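# Load two cartons onto a cart and park it

## Task

Move both cartons from the desk onto the utility cart and push the cart into the yellow bay so that all four of its wheels sit within the taped area and none rests on the tape. Neither carton may overhang the borders of the cart's trays. At the end, release everything and back the robot away; the result must hold without the robot supporting it, and the robot must not have toppled or be left leaning.

## Robot and tools

ROBOT. A Hello Robot Stretch 4 with a single arm: an omni-wheel base, a lift riding up a mast, an arm that telescopes straight forward, a wrist with yaw, pitch and roll, and a two-finger gripper. It stands roughly 1.6 m tall; the base's edge lies no more than 0.23 m from the base origin. Loose objects may occasionally get nudged by something outside the robot.

FRAMES. Base frame: origin on the floor beneath the base centre, x ahead, y to the left, z up. hand_pose is reported in this frame (a point between the open fingertips) and may be slightly wrong. Odometry frame is where the base frame was when the scene began. Heading is positive to the left, within -3.142 to 3.142.

execute_actions(actions, cameras). actions is a list holding one action or nothing (empty = just report state and images). An action may contain base, joints, or both, plus optional pace and contact_limits; alternatively it is only {"end_of_arm": "enable_torque"}, which re-powers any wrist or gripper motor that shut itself off. All parts of one action start together.
- base: exactly one key, each a relative offset from where the base last reported itself, not a pose. translate_m: metres along the base's own x, forward positive, -2 to 2. strafe_m: metres sideways, left positive, -2 to 2. rotate_rad: turn in place, counter-clockwise (left) positive, -3.2 to 3.2.
- joints: a single object keyed by joint name, every value an absolute target. lift_m 0 to 1.2 m (height). arm_m 0 to 0.55 m (extension). wrist_yaw_rad -1.134 to 4.276 (0 straight ahead, positive turns left, 3.14 folded back; over 3.4 the arm can obstruct). wrist_pitch_rad -1.117 to 4.259 (0 level, 1.57 pointing down). wrist_roll_rad -1.117 to 4.259 (0 fingers level; positive is clockwise viewed from behind the gripper). gripper_m -0.038 to 0.141 m, the fingertip gap; negative means the tips press together. Out-of-range joint targets are clipped and reported; any other bad value or unknown key rejects the call with no motion.
- pace: "slow", "default", "fast" or "max"; base speed roughly 0.1/0.3/0.4/0.6 m/s and 1/2/3/4 rad/s, reduced when the lift is above 0.2 m.
- contact_limits: only arm_m, 0 (gentlest) to 0.75 (firmest), default 0.5; the arm halts when it pushes that hard.
- cameras: list of head_camera, head_left_camera, head_right_camera, wrist_camera, or all; omitted/null means all, [] means none.
Parts left out of an action may still be driving toward an earlier target. To unfold the wrist at the start, send lift_m 0.4 with wrist_yaw_rad 0.

wait(seconds): 0 to 10, commands nothing, then returns the state and pictures.
zoom_image(camera, region): region [x0, y0, x1, y1] in pixels of that camera's most recent full image, at most 504 by 504.
read_manual(section): only gives licence texts; does not move anything.
finished_scene(scene): pass the current scene number; it is final and the result states success, then gives the next task.

RESULT LINES. base_status and joint_status tell how each commanded motion ended: done (for the base, wheels turned the commanded amount even if they slid), off_target (stopped short, may still push), contact_stop_at_<key> (hit something; that part goes slack, a slack lift may sink under load, slack wheels may roll), limit_stop_at_<name> (built-in limit; limit_stop_at_tilt means lean beyond 6 degrees and lift, arm and wheels stop obeying until it eases; limit_stop_at_own_body means about to strike itself, you may move away), torque_fault (wrist motor went limp; send enable_torque). After a stop the part drops its target. on_its_own lists things the call did not command; there "held at" is the held target, not the actual position. joint_positions are readings. lidar_m: 12 distances in metres, 30-degree sectors starting straight ahead and going counter-clockwise (4th left, 7th behind, 10th right); "-" means nothing seen or closer than 0.25 m; it misses glass, thin legs and much behind. wrist_depth_mm: 7x7 grid of median depths, 100 to 2000 mm, reading from the top left. base_odometry counts wheel rotation, so slip looks like travel; if turned_by_wheels and turned_by_imu disagree by over about 0.1 rad, the base likely collided or slid. base_tilt in degrees, forward and right positive, with a fixed bias up to about 1.5. motor_effort is a percentage, positive toward larger joint values, bracket = peak during the last action; for wheel_0, wheel_1, wheel_2 positive turns the base right. An at-rest effort outside its normal range hints at a load or a push.

GRIPPING. Command a gap smaller than the object; the further below, the firmer the squeeze and the more the object is drawn toward the wrist. Gap readings and done do not prove a hold; a firm grip shows as a clear gripper_m effort change. If the tips stick on a surface below, raise the lift.

AVOID. Driving or turning with over 1 kg held and arm_m above 0.2, especially at fast or max, can tip the robot; so can long hard pushes with the gripper high or a high contact limit. Pressing the gripper into things, or holding over about 2 kg level, trips the wrist. Tilted-up plus rolled wrist poses risk self-collision stops. Do not drop, slam or shove objects hard, and leave nothing held by the robot when finishing.

Each tool is called after "Call:" by a JSON object that holds its "api" and its "payload".

## Session

Call:
{"api": "execute_actions", "payload": {"actions": []}}

Scene clock: 0.00 s.
base_odometry: x=+0.000 y=+0.000 heading=+0.000 (m, m, rad; odometry frame)
turned_by_wheels: +0.000 (rad since the last result)
turned_by_imu: +0.000 (rad since the last result)
base_tilt: forward=+0.9 right=-0.1 (deg)
lidar_m: 0.83 1.06 1.51 1.56 2.02 1.02 0.98 2.03 2.03 2.25 0.87 0.81
base_status: not commanded
joint_positions: lift_m=+0.127 arm_m=+0.001 wrist_yaw_rad=+3.135 wrist_pitch_rad=-0.015 wrist_roll_rad=-0.019 gripper_m=+0.057
joint_status: not commanded
motor_effort: lift_m=+19 arm_m=+0 wrist_yaw_rad=+0 wrist_pitch_rad=-5 wrist_roll_rad=-1 gripper_m=-2 wheel_0=+0 wheel_1=-1 wheel_2=+0 (%)
hand_pose: x=-0.1157 y=+0.0893 z=+0.3093 quat_wxyz=(+0.003, +0.008, -0.010, +1.000) (m; base frame)
wrist_depth_mm: - 140 184 1118 1078 - - / - 112 140 1464 1366 - - / - 118 143 1118 1118 - - / 144 142 232 - - - - / 225 1863 1661 1138 1078 - - / 224 1008 192 1118 196 1138 1138 / 230 285 768 109 759 750 809
pictures: head_camera, head_left_camera, head_right_camera, wrist_camera
Images, in order (width x height): head_camera 420x560, head_left_camera 420x672, head_right_camera 420x672, wrist_camera 616x392.

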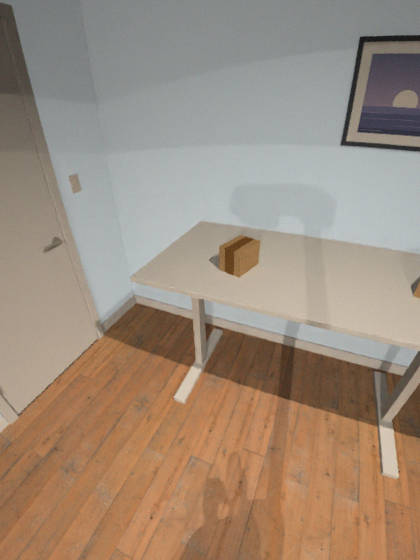

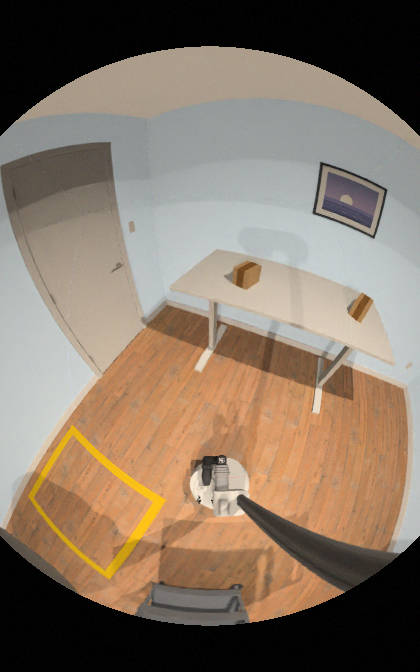

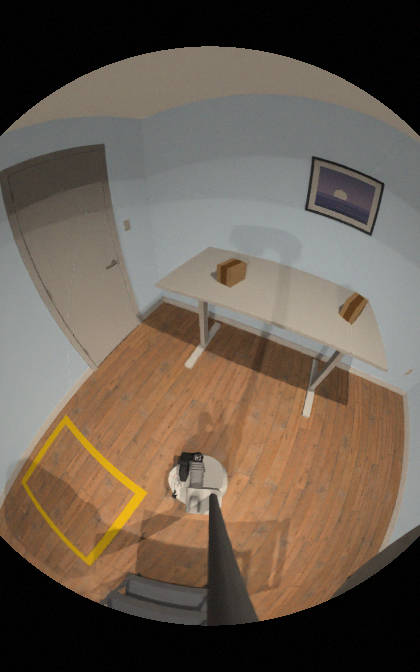

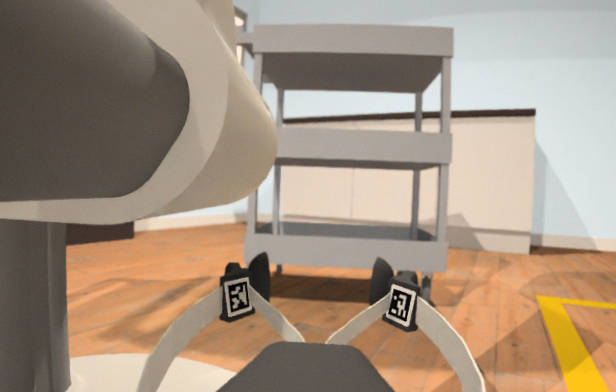

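Call:
{"api": "execute_actions", "payload": {"actions": [{"base":{"rotate_rad":2.4},"joints":{"lift_m":0.4,"wrist_yaw_rad":0}}]}}

Scene clock: 2.67 s.
base_odometry: x=+0.000 y=+0.000 heading=+2.399 (m, m, rad; odometry frame)
turned_by_wheels: +2.399 (rad since the last result)
turned_by_imu: +2.448 (rad since the last result)
base_tilt: forward=+0.8 right=-0.1 (deg)
lidar_m: 2.47 0.98 0.98 2.00 2.20 0.97 0.83 0.81 0.94 1.51 1.51 1.75
base_status: done
joint_positions: lift_m=+0.400 arm_m=+0.001 wrist_yaw_rad=+0.000 wrist_pitch_rad=-0.015 wrist_roll_rad=-0.019 gripper_m=+0.057
joint_status: all done
motor_effort: lift_m=+24(23) arm_m=-1(1) wrist_yaw_rad=-1(10) wrist_pitch_rad=-5(7) wrist_roll_rad=-2(1) gripper_m=-4(3) wheel_0=-4(10) wheel_1=-3(10) wheel_2=-5(17) (%)
hand_pose: x=+0.4607 y=-0.0873 z=+0.5823 quat_wxyz=(+1.000, -0.010, -0.008, +0.000) (m; base frame)
wrist_depth_mm: - - - - - 1921 1464 / 715 - - - - 1983 1499 / 1921 - - - - 1983 1537 / 1983 - - - - 1863 1499 / 741 - - - - 1863 1499 / 1118 1537 193 1921 196 1808 1464 / 931 820 1308 109 1308 1281 1366
pictures: head_camera, head_left_camera, head_right_camera, wrist_camera
camera_calibration (this result's frames):
wrist_camera: T_world_to_cam=[[0.035117, -0.997777, 0.0566424, -0.132186], [-0.00614447, -0.0568918, -0.998361, 0.636654], [0.999364, 0.0347114, -0.00812868, -0.223827], [0, 0, 0, 1]] pos_world=[0.232238, -0.0879023, 0.641279]
Images, in order (width x height): head_camera 420x560, head_left_camera 420x672, head_right_camera 420x672, wrist_camera 616x392.

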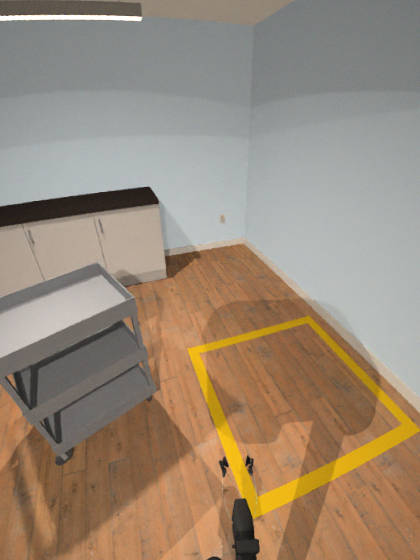

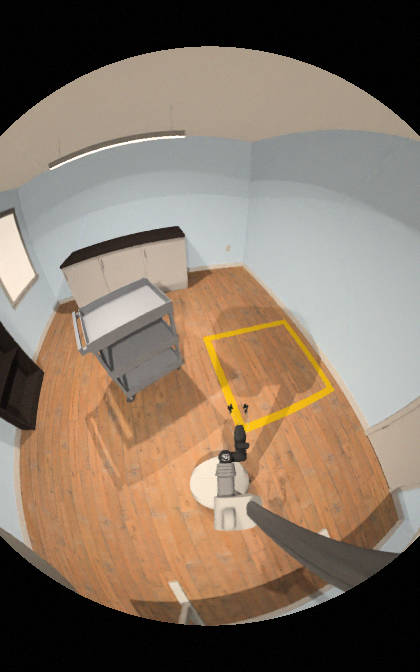

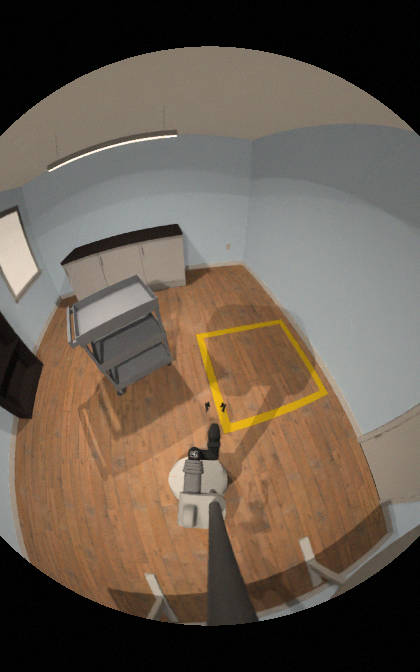

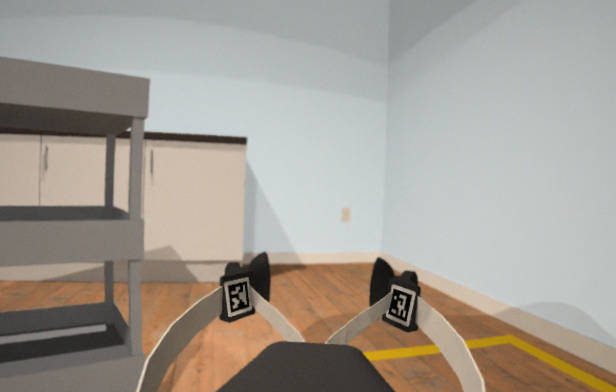

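Call:
{"api": "execute_actions", "payload": {"actions": [{"base":{"rotate_rad":0.7}}]}}

Scene clock: 6.00 s.
base_odometry: x=+0.000 y=+0.000 heading=+3.098 (m, m, rad; odometry frame)
turned_by_wheels: +0.699 (rad since the last result)
turned_by_imu: +0.713 (rad since the last result)
base_tilt: forward=+0.8 right=-0.1 (deg)
lidar_m: 0.97 2.05 1.99 2.22 0.89 0.81 0.82 1.09 1.53 1.54 1.95 1.02
base_status: done
joint_positions: lift_m=+0.400 arm_m=+0.001 wrist_yaw_rad=+0.000 wrist_pitch_rad=-0.015 wrist_roll_rad=-0.019 gripper_m=+0.057
joint_status: not commanded
motor_effort: lift_m=+23(24) arm_m=+0(0) wrist_yaw_rad=-1(1) wrist_pitch_rad=-5(6) wrist_roll_rad=-1(1) gripper_m=-4(4) wheel_0=-6(7) wheel_1=-4(11) wheel_2=-6(13) (%)
hand_pose: x=+0.4606 y=-0.0874 z=+0.5824 quat_wxyz=(+1.000, -0.010, -0.008, +0.000) (m; base frame)
wrist_depth_mm: - - - - - - - / 1921 - 788 768 759 - - / 1921 - - 1160 1060 1983 - / 1921 - - - - 1921 - / 1921 - 788 778 768 1008 - / 1661 1756 193 1863 197 1921 1921 / 1205 1182 1025 109 991 1205 1397
pictures: head_camera, head_left_camera, head_right_camera, wrist_camera
camera_calibration (this result's frames):
wrist_camera: T_world_to_cam=[[0.0349115, -0.997784, 0.0566422, -0.132153], [-0.00615614, -0.0568904, -0.998361, 0.636706], [0.999371, 0.0345056, -0.00812863, -0.223829], [0, 0, 0, 1]] pos_world=[0.232222, -0.0879147, 0.641329]
Images, in order (width x height): head_camera 420x560, head_left_camera 420x672, head_right_camera 420x672, wrist_camera 616x392.

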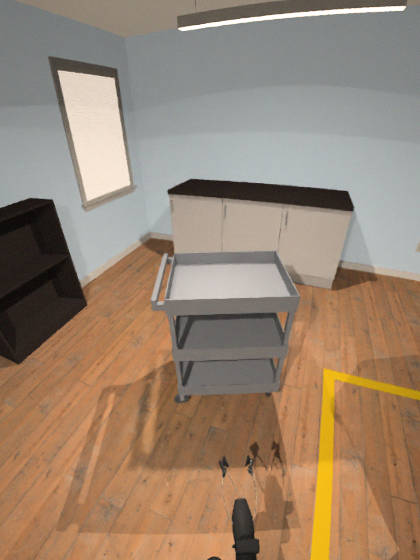

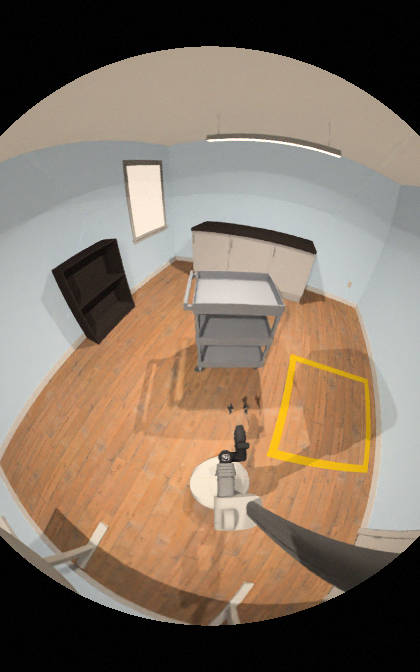

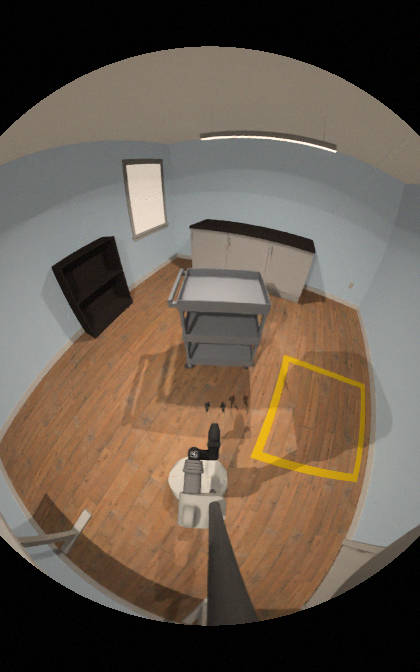

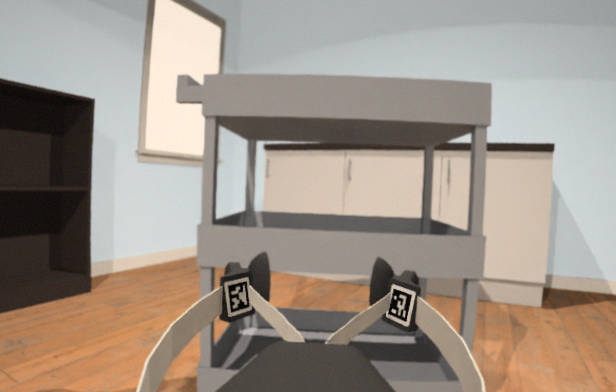

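Call:
{"api": "zoom_image", "payload": {"camera": "head_camera", "region": [130, 230, 330, 420]}}

Call:
{"api": "execute_actions", "payload": {"actions": [{"joints":{"lift_m":0.1,"wrist_pitch_rad":0.15}}], "cameras": ["wrist_camera"]}}

Region (130, 230, 330, 420) of head_camera's 420x560 image, scaled by 2.520, with more detail than that image has; it fills the top 479 rows of this view, and the rest is white.

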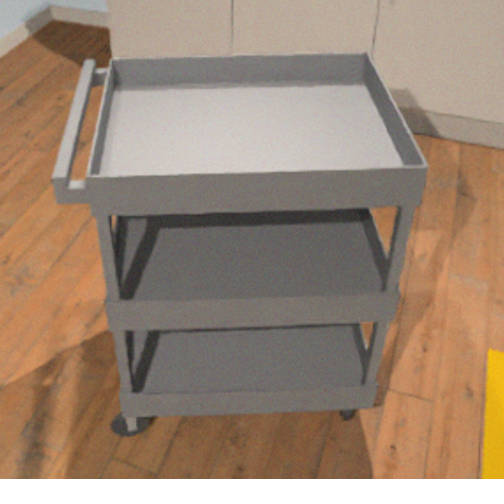

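Scene clock: 9.63 s.
base_odometry: x=+0.000 y=+0.000 heading=+3.098 (m, m, rad; odometry frame)
turned_by_wheels: +0.000 (rad since the last result)
turned_by_imu: +0.000 (rad since the last result)
base_tilt: forward=+0.9 right=-0.1 (deg)
lidar_m: 0.98 2.03 1.99 2.22 0.89 0.80 0.83 1.09 1.52 1.53 1.98 1.03
base_status: not commanded
joint_positions: lift_m=+0.100 arm_m=+0.001 wrist_yaw_rad=+0.000 wrist_pitch_rad=+0.152 wrist_roll_rad=-0.019 gripper_m=+0.057
joint_status: all done
motor_effort: lift_m=+16(24) arm_m=-1(1) wrist_yaw_rad=+0(1) wrist_pitch_rad=-5(5) wrist_roll_rad=+0(0) gripper_m=-3(3) wheel_0=-5(6) wheel_1=-5(4) wheel_2=-6(6) (%)
hand_pose: x=+0.4573 y=-0.0874 z=+0.2348 quat_wxyz=(+0.997, -0.010, +0.076, +0.001) (m; base frame)
wrist_depth_mm: 1808 - 723 715 707 699 1808 / 1808 - - - 1118 1863 1808 / 1808 - - - - 1921 - / 1499 1537 788 778 778 768 1863 / 866 878 842 946 946 891 976 / 609 621 193 661 196 654 661 / 480 473 512 109 500 500 521
pictures: wrist_camera
camera_calibration (this result's frames):
wrist_camera: T_world_to_cam=[[0.0438564, -0.997782, 0.0500676, -0.114903], [-0.172465, -0.0569248, -0.983369, 0.362239], [0.984039, 0.0344921, -0.174579, -0.177262], [0, 0, 0, 1]] pos_world=[0.241945, -0.0879133, 0.331022]
Images, in order (width x height): wrist_camera 616x392.

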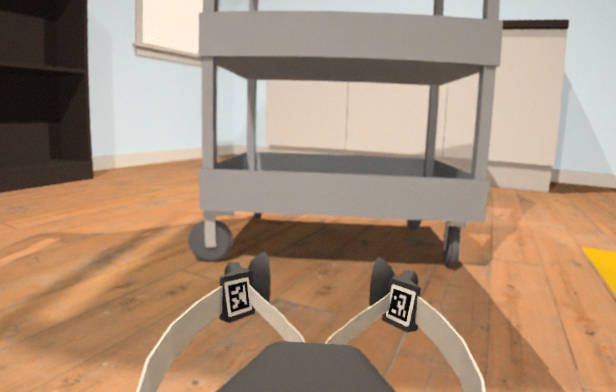

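Call:
{"api": "execute_actions", "payload": {"actions": [{"base":{"rotate_rad":-0.585},"joints":{"lift_m":0.14,"wrist_pitch_rad":0,"gripper_m":0.12}}], "cameras": []}}

Call:
{"api": "execute_actions", "payload": {"actions": [{"base":{"strafe_m":0.31}}], "cameras": []}}

Call:
{"api": "execute_actions", "payload": {"actions": [{"base":{"translate_m":0.45}}]}}

Scene clock: 13.47 s.
base_odometry: x=+0.000 y=+0.000 heading=+2.514 (m, m, rad; odometry frame)
turned_by_wheels: -0.584 (rad since the last result)
turned_by_imu: -0.596 (rad since the last result)
base_tilt: forward=+0.8 right=-0.1 (deg)
lidar_m: 1.06 0.98 1.02 1.99 2.22 0.93 0.82 0.83 1.01 1.51 1.52 1.86
base_status: done
joint_positions: lift_m=+0.140 arm_m=+0.001 wrist_yaw_rad=+0.000 wrist_pitch_rad=+0.002 wrist_roll_rad=-0.019 gripper_m=+0.120
joint_status: all done
motor_effort: lift_m=+24(25) arm_m=+0(1) wrist_yaw_rad=+0(0) wrist_pitch_rad=-6(8) wrist_roll_rad=-1(3) gripper_m=-1(4) wheel_0=+5(8) wheel_1=+4(9) wheel_2=+6(14) (%)
hand_pose: x=+0.4607 y=-0.0874 z=+0.3172 quat_wxyz=(+1.000, -0.010, +0.001, +0.000) (m; base frame)
wrist_depth_mm: 1042 1042 - - - - 1661 / - - - - - - 1661 / 904 878 - - - - 1708 / - - - - - - 1661 / 732 798 1576 1863 1921 - 1661 / 878 891 866 1078 917 917 1098 / 699 691 750 109 788 741 778
pictures: none
No camera images: the call's "cameras" was empty. Leave "cameras" out to get every camera's image.

Scene clock: 15.83 s.
base_odometry: x=-0.182 y=-0.251 heading=+2.514 (m, m, rad; odometry frame)
turned_by_wheels: +0.000 (rad since the last result)
turned_by_imu: -0.002 (rad since the last result)
base_tilt: forward=+0.9 right=-0.1 (deg)
lidar_m: 0.87 0.82 1.75 1.69 1.90 0.99 0.89 0.89 1.10 1.82 1.83 2.26
base_status: done
joint_positions: lift_m=+0.140 arm_m=+0.001 wrist_yaw_rad=+0.000 wrist_pitch_rad=+0.002 wrist_roll_rad=-0.019 gripper_m=+0.120
joint_status: not commanded
motor_effort: lift_m=+23(23) arm_m=-1(0) wrist_yaw_rad=-1(1) wrist_pitch_rad=-5(4) wrist_roll_rad=-2(1) gripper_m=-1(0) wheel_0=-4(12) wheel_1=+3(11) wheel_2=+0(3) (%)
hand_pose: x=+0.4607 y=-0.0874 z=+0.3173 quat_wxyz=(+1.000, -0.010, +0.001, +0.000) (m; base frame)
wrist_depth_mm: - - 1008 - - - - / 564 627 1182 - - - - / 661 878 831 820 - - - / - - - - - - - / 831 991 1078 842 1921 - 1921 / 580 634 741 904 904 904 1078 / 634 683 750 109 788 741 778
pictures: none
No camera images: the call's "cameras" was empty. Leave "cameras" out to get every camera's image.

Scene clock: 18.83 s.
base_odometry: x=-0.546 y=+0.013 heading=+2.514 (m, m, rad; odometry frame)
turned_by_wheels: +0.000 (rad since the last result)
turned_by_imu: -0.001 (rad since the last result)
base_tilt: forward=+0.8 right=-0.1 (deg)
lidar_m: 0.45 0.44 0.46 1.66 1.99 2.36 1.34 1.34 1.66 1.73 1.75 2.15
base_status: done
joint_positions: lift_m=+0.140 arm_m=+0.001 wrist_yaw_rad=+0.000 wrist_pitch_rad=+0.002 wrist_roll_rad=-0.019 gripper_m=+0.120
joint_status: not commanded
motor_effort: lift_m=+23(23) arm_m=-1(1) wrist_yaw_rad=+1(0) wrist_pitch_rad=-6(5) wrist_roll_rad=+0(2) gripper_m=-2(1) wheel_0=+5(10) wheel_1=+5(6) wheel_2=-5(19) (%)
hand_pose: x=+0.4607 y=-0.0874 z=+0.3173 quat_wxyz=(+1.000, -0.010, +0.001, +0.000) (m; base frame)
wrist_depth_mm: 249 274 309 351 - - - / 314 317 324 362 - - - / 1618 1661 741 1808 - - 1921 / 1661 1708 1756 1808 - - 1921 / 1576 732 750 1430 1983 - 1808 / 564 574 525 392 917 917 1078 / 418 300 332 109 788 732 778
pictures: head_camera, head_left_camera, head_right_camera, wrist_camera
camera_calibration (this result's frames):
wrist_camera: T_world_to_cam=[[0.0356473, -0.997793, 0.0560221, -0.117356], [-0.023764, -0.0568882, -0.998098, 0.380082], [0.999082, 0.0342481, -0.0257394, -0.220295], [0, 0, 0, 1]] pos_world=[0.233308, -0.0879302, 0.380263]
Images, in order (width x height): head_camera 420x560, head_left_camera 420x672, head_right_camera 420x672, wrist_camera 616x392.

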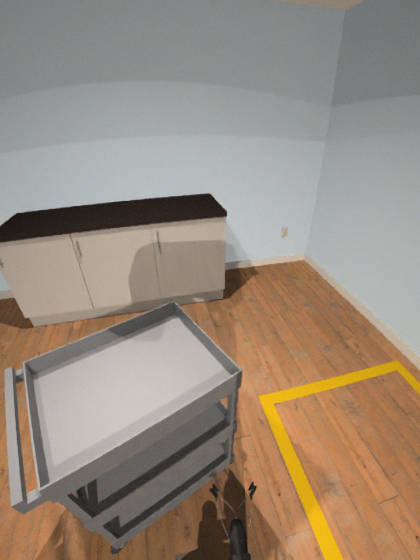

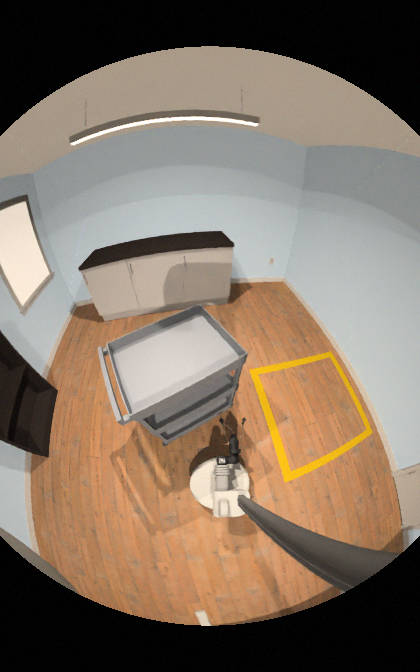

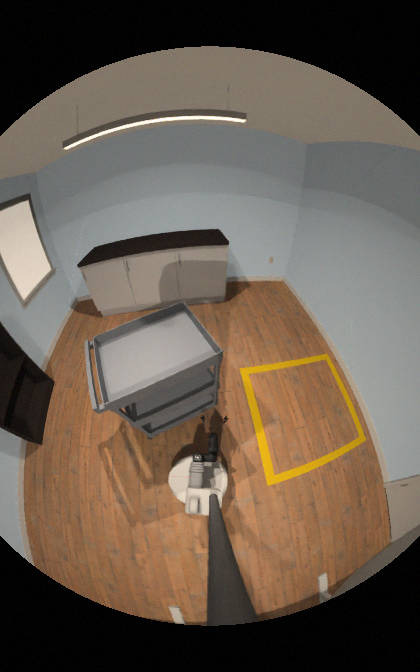

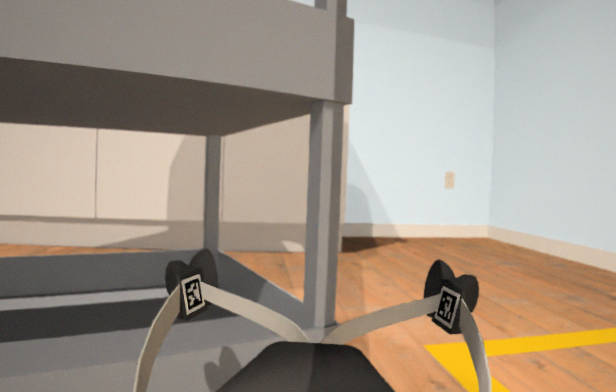

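Call:
{"api": "execute_actions", "payload": {"actions": [{"joints":{"arm_m":0.16},"contact_limits":{"arm_m":0.2},"pace":"slow"}], "cameras": ["wrist_camera","head_camera"]}}

Scene clock: 22.03 s.
base_odometry: x=-0.546 y=+0.013 heading=+2.514 (m, m, rad; odometry frame)
turned_by_wheels: +0.000 (rad since the last result)
turned_by_imu: +0.000 (rad since the last result)
base_tilt: forward=+0.9 right=-0.1 (deg)
lidar_m: 0.46 0.44 0.46 1.68 1.96 2.35 1.32 1.33 1.65 1.75 1.74 2.14
base_status: not commanded
joint_positions: lift_m=+0.140 arm_m=+0.159 wrist_yaw_rad=+0.000 wrist_pitch_rad=+0.002 wrist_roll_rad=-0.019 gripper_m=+0.120
joint_status: all done
motor_effort: lift_m=+23(23) arm_m=+5(3) wrist_yaw_rad=+0(0) wrist_pitch_rad=-6(5) wrist_roll_rad=-2(2) gripper_m=-2(4) wheel_0=+5(5) wheel_1=+5(5) wheel_2=-4(4) (%)
contact_limits: arm_m 0.2
hand_pose: x=+0.6185 y=-0.0874 z=+0.3173 quat_wxyz=(+1.000, -0.010, +0.001, +0.000) (m; base frame)
wrist_depth_mm: 206 208 203 211 - - 1921 / 320 324 320 228 - - - / 1499 1499 1576 228 - - 1863 / 1499 1576 1618 229 - - 1921 / 1537 1576 1576 232 1921 - 1808 / 512 544 392 229 917 904 1078 / 415 410 424 109 778 741 768
pictures: head_camera, wrist_camera
camera_calibration (this result's frames):
wrist_camera: T_world_to_cam=[[0.0356474, -0.997793, 0.0560221, -0.122983], [-0.0237639, -0.0568882, -0.998098, 0.383833], [0.999082, 0.0342483, -0.0257393, -0.377994], [0, 0, 0, 1]] pos_world=[0.391153, -0.0879302, 0.380263]
Images, in order (width x height): head_camera 420x560, wrist_camera 616x392.

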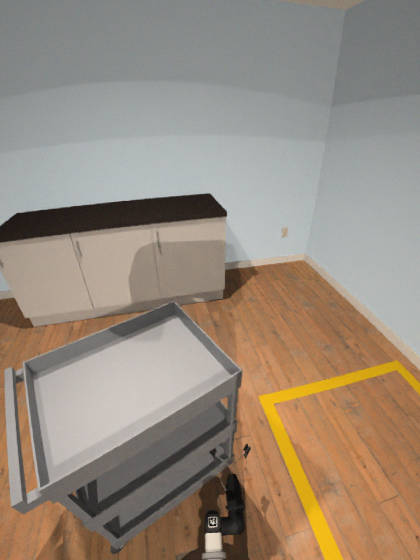

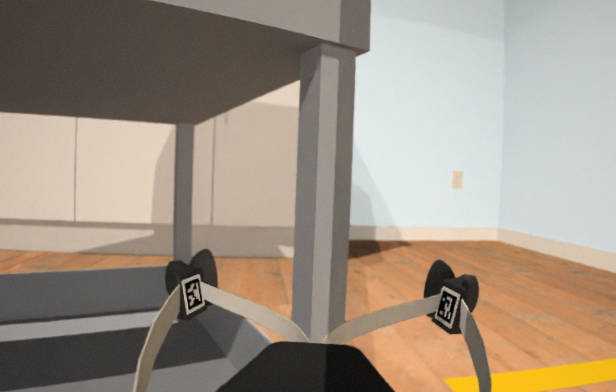

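Call:
{"api": "execute_actions", "payload": {"actions": [{"joints":{"arm_m":0.185},"contact_limits":{"arm_m":0.2},"pace":"slow"}], "cameras": []}}

Call:
{"api": "execute_actions", "payload": {"actions": [{"joints":{"gripper_m":0.0}}], "cameras": ["wrist_camera"]}}

Call:
{"api": "execute_actions", "payload": {"actions": [{"base":{"strafe_m":-0.3},"pace":"slow"}]}}

Scene clock: 26.33 s.
base_odometry: x=-0.546 y=+0.013 heading=+2.514 (m, m, rad; odometry frame)
turned_by_wheels: +0.000 (rad since the last result)
turned_by_imu: +0.000 (rad since the last result)
base_tilt: forward=+0.8 right=-0.1 (deg)
lidar_m: 0.47 0.44 0.45 1.65 1.98 2.35 1.33 1.32 1.64 1.74 1.76 2.16
base_status: not commanded
joint_positions: lift_m=+0.140 arm_m=+0.184 wrist_yaw_rad=+0.000 wrist_pitch_rad=+0.002 wrist_roll_rad=-0.019 gripper_m=+0.120
joint_status: all done
motor_effort: lift_m=+23(23) arm_m=+5(5) wrist_yaw_rad=+0(0) wrist_pitch_rad=-6(6) wrist_roll_rad=-2(2) gripper_m=-1(2) wheel_0=+4(4) wheel_1=+5(5) wheel_2=-4(4) (%)
contact_limits: arm_m 0.2
hand_pose: x=+0.6435 y=-0.0874 z=+0.3173 quat_wxyz=(+1.000, -0.010, +0.001, +0.000) (m; base frame)
wrist_depth_mm: 208 210 204 193 - - 1921 / 322 324 324 200 - - - / 1464 1499 1537 202 - - 1921 / 1499 1499 1576 204 - - 1863 / 1537 1537 1576 206 1921 - 1808 / 504 535 389 204 917 904 1078 / 418 407 399 109 788 732 768
pictures: none
No camera images: the call's "cameras" was empty. Leave "cameras" out to get every camera's image.

Scene clock: 28.40 s.
base_odometry: x=-0.546 y=+0.013 heading=+2.514 (m, m, rad; odometry frame)
turned_by_wheels: +0.000 (rad since the last result)
turned_by_imu: +0.000 (rad since the last result)
base_tilt: forward=+0.8 right=-0.1 (deg)
lidar_m: 0.47 0.43 0.46 1.66 1.98 2.35 1.33 1.35 1.64 1.75 1.76 2.16
base_status: not commanded
joint_positions: lift_m=+0.140 arm_m=+0.184 wrist_yaw_rad=+0.002 wrist_pitch_rad=+0.002 wrist_roll_rad=-0.019 gripper_m=+0.000
joint_status: all done
motor_effort: lift_m=+23(23) arm_m=+3(5) wrist_yaw_rad=-4(5) wrist_pitch_rad=-5(7) wrist_roll_rad=+0(2) gripper_m=-18(14) wheel_0=+4(4) wheel_1=+5(5) wheel_2=-5(4) (%)
hand_pose: x=+0.6439 y=-0.0870 z=+0.3173 quat_wxyz=(+1.000, -0.010, +0.001, +0.001) (m; base frame)
wrist_depth_mm: 207 209 204 187 - - 1921 / 320 324 324 193 - - - / 1464 1537 1537 193 - - 1921 / 1464 1537 1576 193 - - 1921 / 1499 1576 1618 195 1863 - 1756 / 496 539 186 196 185 1078 1078 / 415 402 421 109 741 691 778
pictures: wrist_camera
camera_calibration (this result's frames):
wrist_camera: T_world_to_cam=[[0.0372452, -0.997735, 0.0560185, -0.12445], [-0.0237806, -0.0569265, -0.998095, 0.384438], [0.999023, 0.0358421, -0.025847, -0.403171], [0, 0, 0, 1]] pos_world=[0.416555, -0.0878325, 0.380256]
Images, in order (width x height): wrist_camera 616x392.

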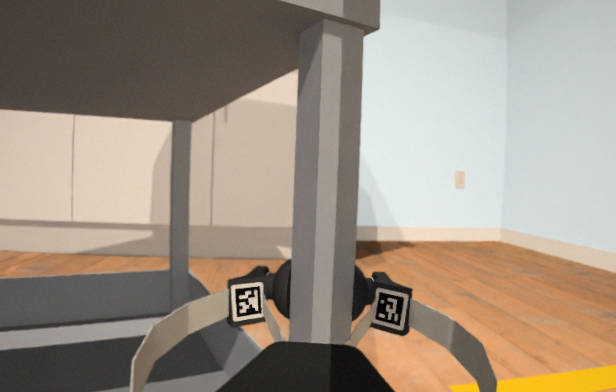

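Scene clock: 32.53 s.
base_odometry: x=-0.370 y=+0.256 heading=+2.515 (m, m, rad; odometry frame)
turned_by_wheels: +0.001 (rad since the last result)
turned_by_imu: +0.004 (rad since the last result)
base_tilt: forward=+0.8 right=-0.1 (deg)
lidar_m: 0.47 0.44 0.47 1.95 2.26 1.40 1.26 1.29 1.59 1.46 1.46 1.80
base_status: done
joint_positions: lift_m=+0.140 arm_m=+0.184 wrist_yaw_rad=+0.004 wrist_pitch_rad=+0.002 wrist_roll_rad=-0.019 gripper_m=+0.000
joint_status: not commanded
motor_effort: lift_m=+23(23) arm_m=+4(4) wrist_yaw_rad=-11(37) wrist_pitch_rad=-5(5) wrist_roll_rad=-1(1) gripper_m=-13(15) wheel_0=+9(19) wheel_1=-2(8) wheel_2=+2(1) (%)
hand_pose: x=+0.6441 y=-0.0863 z=+0.3173 quat_wxyz=(+1.000, -0.010, +0.001, +0.002) (m; base frame)
wrist_depth_mm: 208 209 204 183 - - 1576 / 320 324 324 185 - - 1618 / 1537 1576 1618 187 - - 1576 / 1537 1576 1661 189 - - 1576 / 1576 1618 1576 191 1863 1921 1537 / 504 535 189 191 186 1078 1060 / 413 402 418 109 741 723 768
pictures: head_camera, head_left_camera, head_right_camera, wrist_camera
camera_calibration (this result's frames):
wrist_camera: T_world_to_cam=[[0.0396032, -0.997644, 0.0560182, -0.125287], [-0.0236551, -0.0569826, -0.998095, 0.384393], [0.998935, 0.0382026, -0.025856, -0.403139], [0, 0, 0, 1]] pos_world=[0.416764, -0.0876874, 0.380256]
Images, in order (width x height): head_camera 420x560, head_left_camera 420x672, head_right_camera 420x672, wrist_camera 616x392.

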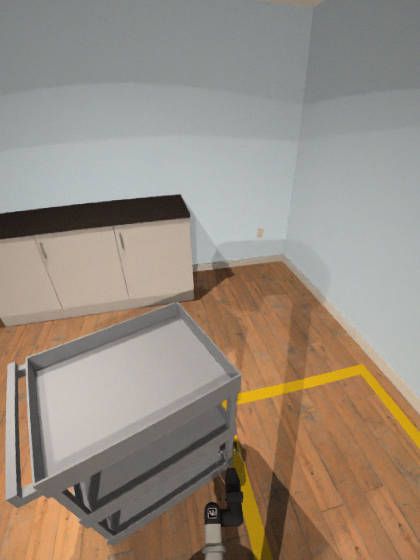

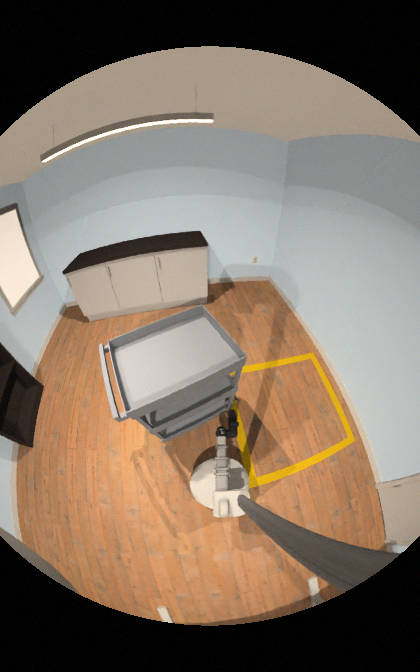

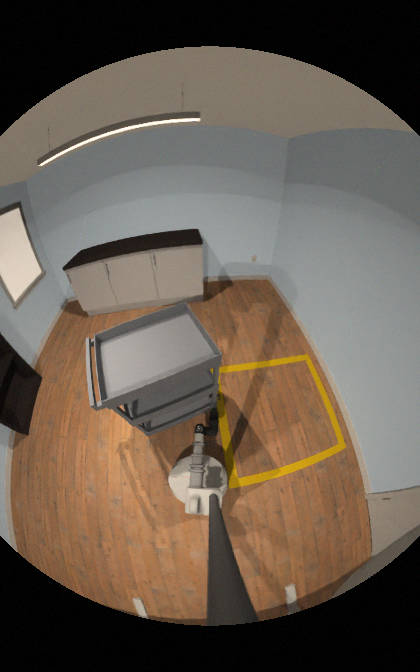

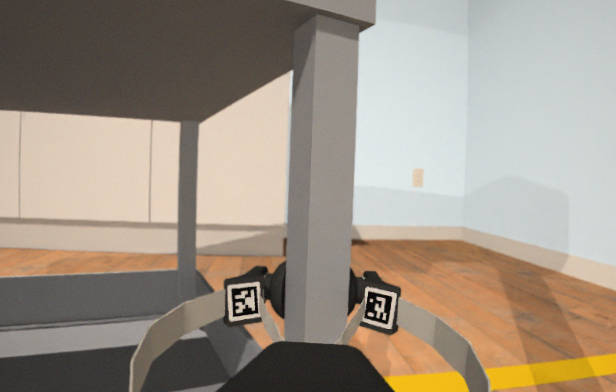

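Call:
{"api": "execute_actions", "payload": {"actions": [{"base":{"strafe_m":-0.85},"pace":"slow"}]}}

action 0: "base": strafe_m = -0.85 would last too long for one action: at the pace "slow" strafe_m can be at most 0.78 in either direction: name a faster pace, or command the rest in another action

Call:
{"api": "execute_actions", "payload": {"actions": [{"base":{"strafe_m":-0.78},"pace":"slow"}]}}

Scene clock: 42.10 s.
base_odometry: x=+0.087 y=+0.888 heading=+2.515 (m, m, rad; odometry frame)
turned_by_wheels: +0.000 (rad since the last result)
turned_by_imu: +0.009 (rad since the last result)
base_tilt: forward=+0.8 right=-0.1 (deg)
lidar_m: 0.48 0.48 0.52 2.74 3.07 1.26 1.21 1.19 0.76 0.67 0.67 0.85
base_status: done
joint_positions: lift_m=+0.140 arm_m=+0.184 wrist_yaw_rad=+0.004 wrist_pitch_rad=+0.002 wrist_roll_rad=-0.019 gripper_m=+0.000
joint_status: not commanded
motor_effort: lift_m=+23(23) arm_m=+3(3) wrist_yaw_rad=-10(24) wrist_pitch_rad=-7(5) wrist_roll_rad=-1(1) gripper_m=-12(12) wheel_0=+8(16) wheel_1=-3(6) wheel_2=+0(8) (%)
hand_pose: x=+0.6441 y=-0.0863 z=+0.3173 quat_wxyz=(+1.000, -0.010, +0.001, +0.002) (m; base frame)
wrist_depth_mm: 207 210 204 181 1464 931 699 / 320 324 322 185 1430 917 676 / 1661 1708 - 185 1576 931 691 / 1661 1756 - 187 1576 931 683 / 1576 1661 1537 189 1464 917 683 / 512 544 186 189 187 878 668 / 415 402 424 109 732 723 654
pictures: head_camera, head_left_camera, head_right_camera, wrist_camera
camera_calibration (this result's frames):
wrist_camera: T_world_to_cam=[[0.039517, -0.997647, 0.0560182, -0.125257], [-0.0236601, -0.0569805, -0.998095, 0.384395], [0.998939, 0.0381164, -0.0258561, -0.403143], [0, 0, 0, 1]] pos_world=[0.416759, -0.0876927, 0.380256]
Images, in order (width x height): head_camera 420x560, head_left_camera 420x672, head_right_camera 420x672, wrist_camera 616x392.

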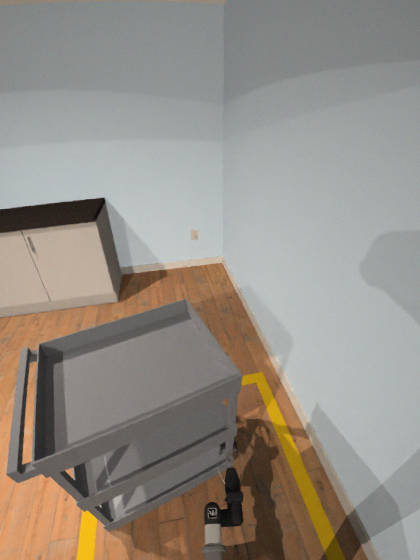

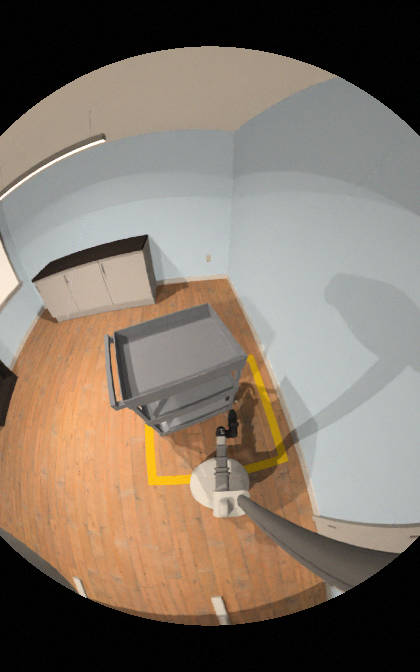

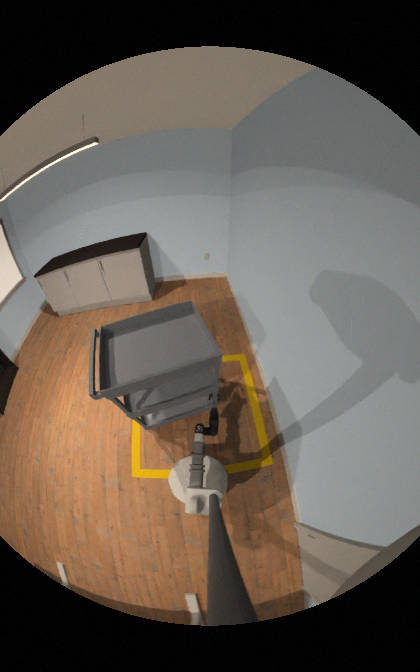

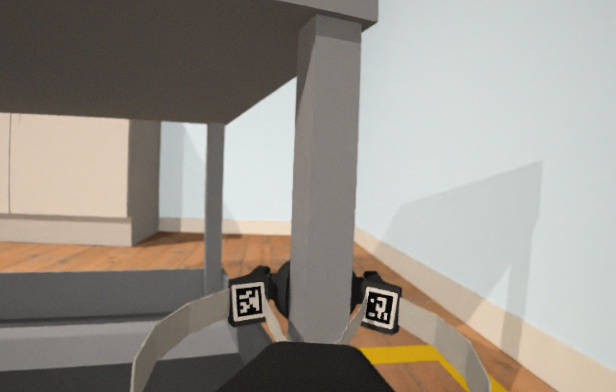

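Call:
{"api": "execute_actions", "payload": {"actions": [{"base":{"strafe_m":-0.17},"joints":{"arm_m":0.12},"pace":"slow"}], "cameras": []}}

Call:
{"api": "execute_actions", "payload": {"actions": [{"joints":{"gripper_m":0.12}}], "cameras": []}}

Call:
{"api": "execute_actions", "payload": {"actions": [{"base":{"translate_m":-0.5},"joints":{"arm_m":0.0}}]}}

Scene clock: 45.87 s.
base_odometry: x=+0.186 y=+1.025 heading=+2.516 (m, m, rad; odometry frame)
turned_by_wheels: +0.001 (rad since the last result)
turned_by_imu: +0.002 (rad since the last result)
base_tilt: forward=+0.8 right=-0.1 (deg)
lidar_m: 0.47 0.45 0.52 2.92 1.98 1.21 1.15 0.88 0.58 0.50 0.53 0.64
base_status: done
joint_positions: lift_m=+0.140 arm_m=+0.121 wrist_yaw_rad=+0.003 wrist_pitch_rad=+0.003 wrist_roll_rad=-0.019 gripper_m=+0.000
joint_status: all done
motor_effort: lift_m=+23(23) arm_m=-4(7) wrist_yaw_rad=-9(28) wrist_pitch_rad=-6(6) wrist_roll_rad=+0(2) gripper_m=-12(13) wheel_0=+10(14) wheel_1=-2(8) wheel_2=+0(3) (%)
hand_pose: x=+0.5804 y=-0.0864 z=+0.3171 quat_wxyz=(+1.000, -0.010, +0.001, +0.002) (m; base frame)
wrist_depth_mm: 207 209 204 178 1060 661 496 / 320 322 324 179 1042 668 504 / 1756 1921 - 181 1160 661 488 / 1756 - - 182 1138 668 492 / 1537 1708 1756 184 1118 647 488 / 535 559 187 185 186 647 488 / 415 404 445 109 732 535 480
pictures: none
No camera images: the call's "cameras" was empty. Leave "cameras" out to get every camera's image.

Scene clock: 47.93 s.
base_odometry: x=+0.186 y=+1.025 heading=+2.516 (m, m, rad; odometry frame)
turned_by_wheels: +0.000 (rad since the last result)
turned_by_imu: +0.000 (rad since the last result)
base_tilt: forward=+0.8 right=-0.1 (deg)
lidar_m: 0.45 0.45 0.52 2.91 1.98 1.23 1.15 0.88 0.57 0.51 0.52 0.63
base_status: not commanded
joint_positions: lift_m=+0.140 arm_m=+0.121 wrist_yaw_rad=+0.000 wrist_pitch_rad=+0.003 wrist_roll_rad=-0.019 gripper_m=+0.120
joint_status: all done
motor_effort: lift_m=+23(24) arm_m=-4(4) wrist_yaw_rad=-2(9) wrist_pitch_rad=-7(7) wrist_roll_rad=-1(2) gripper_m=-1(11) wheel_0=+7(9) wheel_1=-2(2) wheel_2=+0(0) (%)
hand_pose: x=+0.5801 y=-0.0873 z=+0.3172 quat_wxyz=(+1.000, -0.010, +0.001, +0.000) (m; base frame)
wrist_depth_mm: 206 208 202 182 1042 654 492 / 319 324 320 184 1160 654 496 / 1756 - - 186 1118 661 484 / 1708 - - 187 1118 654 484 / 1537 1661 609 189 1098 647 480 / 535 554 517 189 904 539 480 / 415 407 445 109 778 569 477
pictures: none
No camera images: the call's "cameras" was empty. Leave "cameras" out to get every camera's image.

Scene clock: 51.10 s.
base_odometry: x=+0.591 y=+0.732 heading=+2.515 (m, m, rad; odometry frame)
turned_by_wheels: +0.000 (rad since the last result)
turned_by_imu: +0.000 (rad since the last result)
base_tilt: forward=+0.9 right=-0.1 (deg)
lidar_m: 0.93 0.92 3.11 2.95 1.10 0.67 0.62 0.99 0.65 0.56 0.60 0.74
base_status: done
joint_positions: lift_m=+0.140 arm_m=+0.002 wrist_yaw_rad=+0.000 wrist_pitch_rad=+0.002 wrist_roll_rad=-0.019 gripper_m=+0.120
joint_status: all done
joint sent to its limit — the command would take arm_m past its lower limit, so that joint was sent only as far as its limit.
motor_effort: lift_m=+23(23) arm_m=-5(6) wrist_yaw_rad=+0(1) wrist_pitch_rad=-6(5) wrist_roll_rad=+1(1) gripper_m=+0(3) wheel_0=-5(10) wheel_1=-4(5) wheel_2=+5(9) (%)
hand_pose: x=+0.4614 y=-0.0874 z=+0.3173 quat_wxyz=(+1.000, -0.010, +0.001, +0.000) (m; base frame)
wrist_depth_mm: - 1042 1008 1060 1397 820 621 / 640 699 - - 1397 831 603 / 661 878 820 788 1397 831 603 / - - - - 1397 820 609 / 668 707 750 976 1366 809 603 / 683 715 759 891 931 676 591 / 691 683 759 109 788 683 591
pictures: head_camera, head_left_camera, head_right_camera, wrist_camera
camera_calibration (this result's frames):
wrist_camera: T_world_to_cam=[[0.0357052, -0.997791, 0.0560213, -0.117393], [-0.023784, -0.0568896, -0.998097, 0.380107], [0.999079, 0.0343048, -0.0257627, -0.22104], [0, 0, 0, 1]] pos_world=[0.234069, -0.0879267, 0.380266]
Images, in order (width x height): head_camera 420x560, head_left_camera 420x672, head_right_camera 420x672, wrist_camera 616x392.

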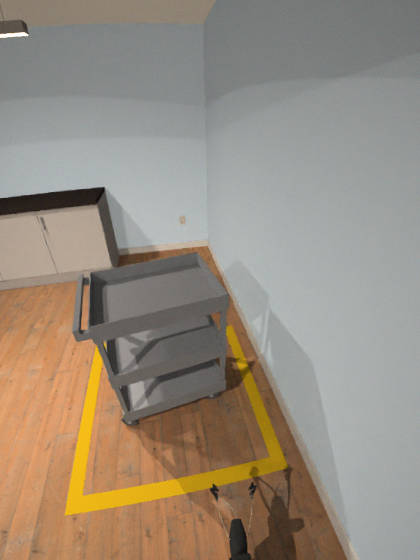

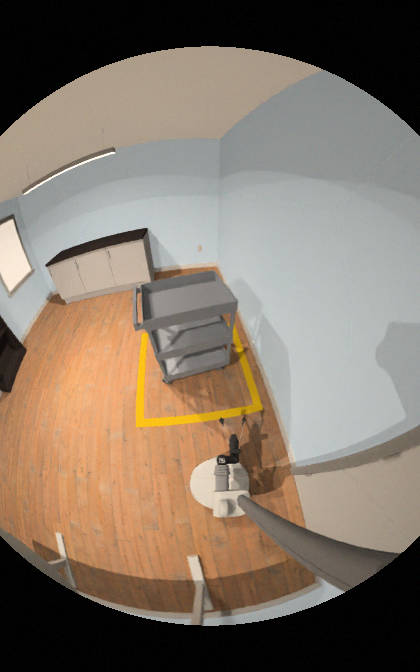

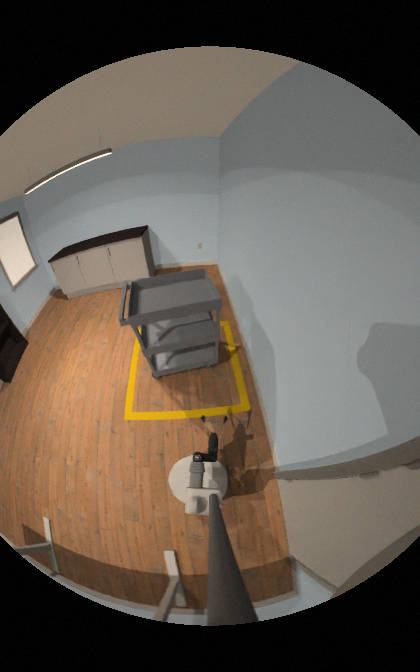

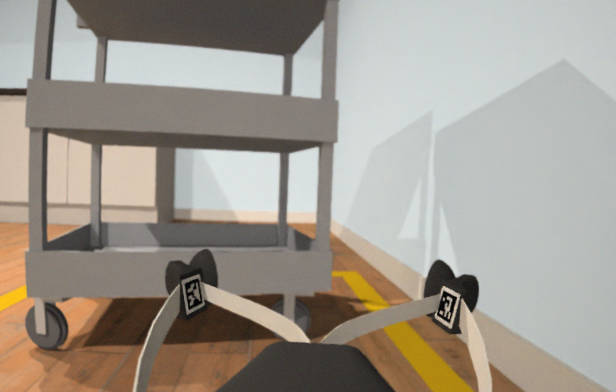

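Call:
{"api": "execute_actions", "payload": {"actions": [{"base":{"rotate_rad":2.6},"joints":{"lift_m":0.75}}]}}

Scene clock: 55.33 s.
base_odometry: x=+0.591 y=+0.732 heading=-1.168 (m, m, rad; odometry frame)
turned_by_wheels: +2.599 (rad since the last result)
turned_by_imu: +2.652 (rad since the last result)
base_tilt: forward=+0.9 right=-0.1 (deg)
lidar_m: 0.67 0.63 0.97 0.62 0.56 0.60 0.73 0.94 0.93 3.17 2.98 1.10
base_status: done
joint_positions: lift_m=+0.750 arm_m=+0.002 wrist_yaw_rad=+0.000 wrist_pitch_rad=+0.002 wrist_roll_rad=-0.019 gripper_m=+0.120
joint_status: all done
motor_effort: lift_m=+23(26) arm_m=-5(5) wrist_yaw_rad=+0(1) wrist_pitch_rad=-6(6) wrist_roll_rad=-1(1) gripper_m=-1(1) wheel_0=-3(12) wheel_1=-1(5) wheel_2=-5(18) (%)
hand_pose: x=+0.4614 y=-0.0874 z=+0.9273 quat_wxyz=(+1.000, -0.010, +0.001, +0.000) (m; base frame)
wrist_depth_mm: 1025 1160 1336 1537 1921 - - / 1025 1182 1366 1576 1921 - - / 1060 1182 1308 1618 1921 - - / 449 750 750 1576 1308 - - / 1042 1205 1397 1661 1863 - - / 1042 1160 1336 1661 1499 - - / 1060 1182 1397 109 1921 1921 -
pictures: head_camera, head_left_camera, head_right_camera, wrist_camera
camera_calibration (this result's frames):
wrist_camera: T_world_to_cam=[[0.0358726, -0.997785, 0.0560209, -0.151593], [-0.0237747, -0.0568932, -0.998097, 0.988907], [0.999074, 0.0344725, -0.0257629, -0.205331], [0, 0, 0, 1]] pos_world=[0.23409, -0.0879165, 0.990227]
Images, in order (width x height): head_camera 420x560, head_left_camera 420x672, head_right_camera 420x672, wrist_camera 616x392.

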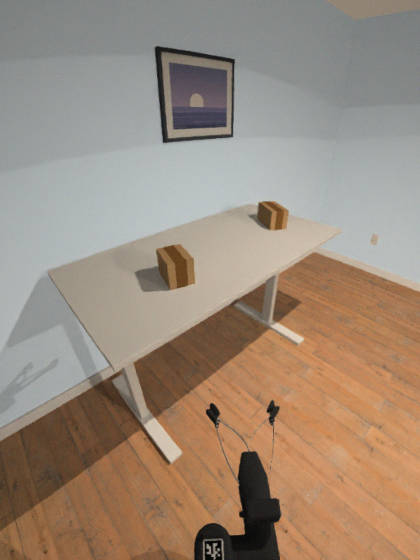

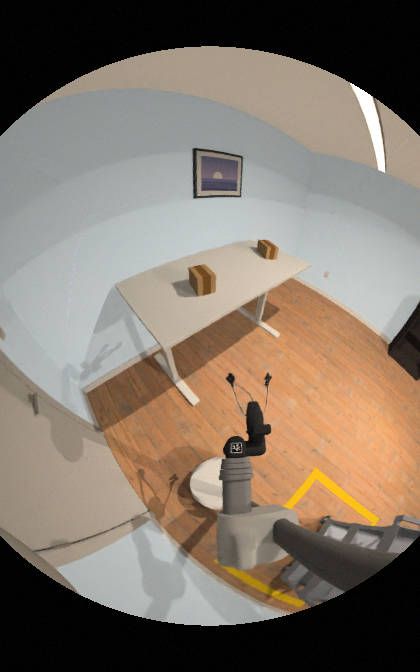

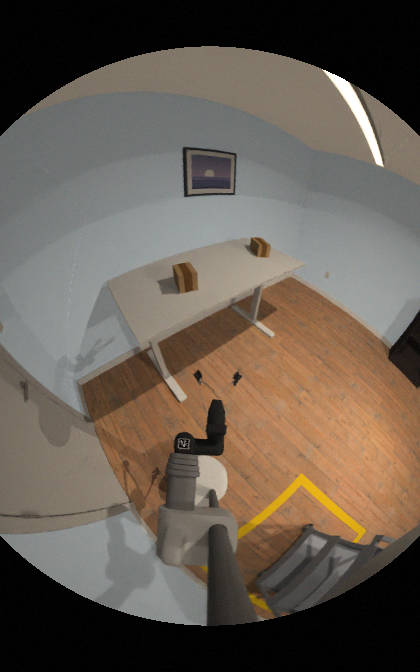

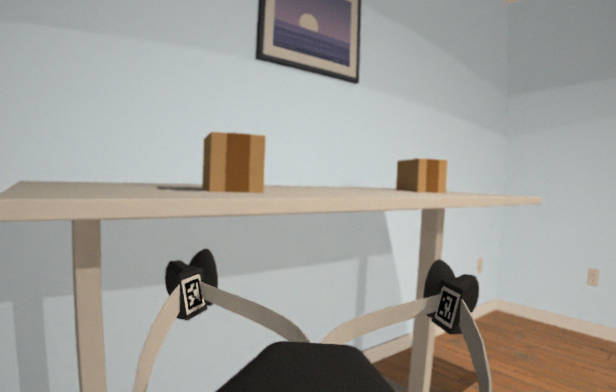

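Call:
{"api": "zoom_image", "payload": {"camera": "head_camera", "region": [130, 180, 310, 300]}}

Region (130, 180, 310, 300) of head_camera's 420x560 image, scaled by 2.800, with more detail than that image has.

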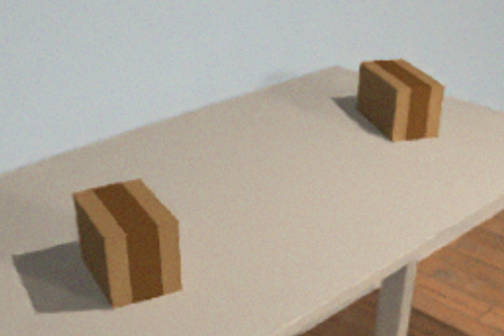

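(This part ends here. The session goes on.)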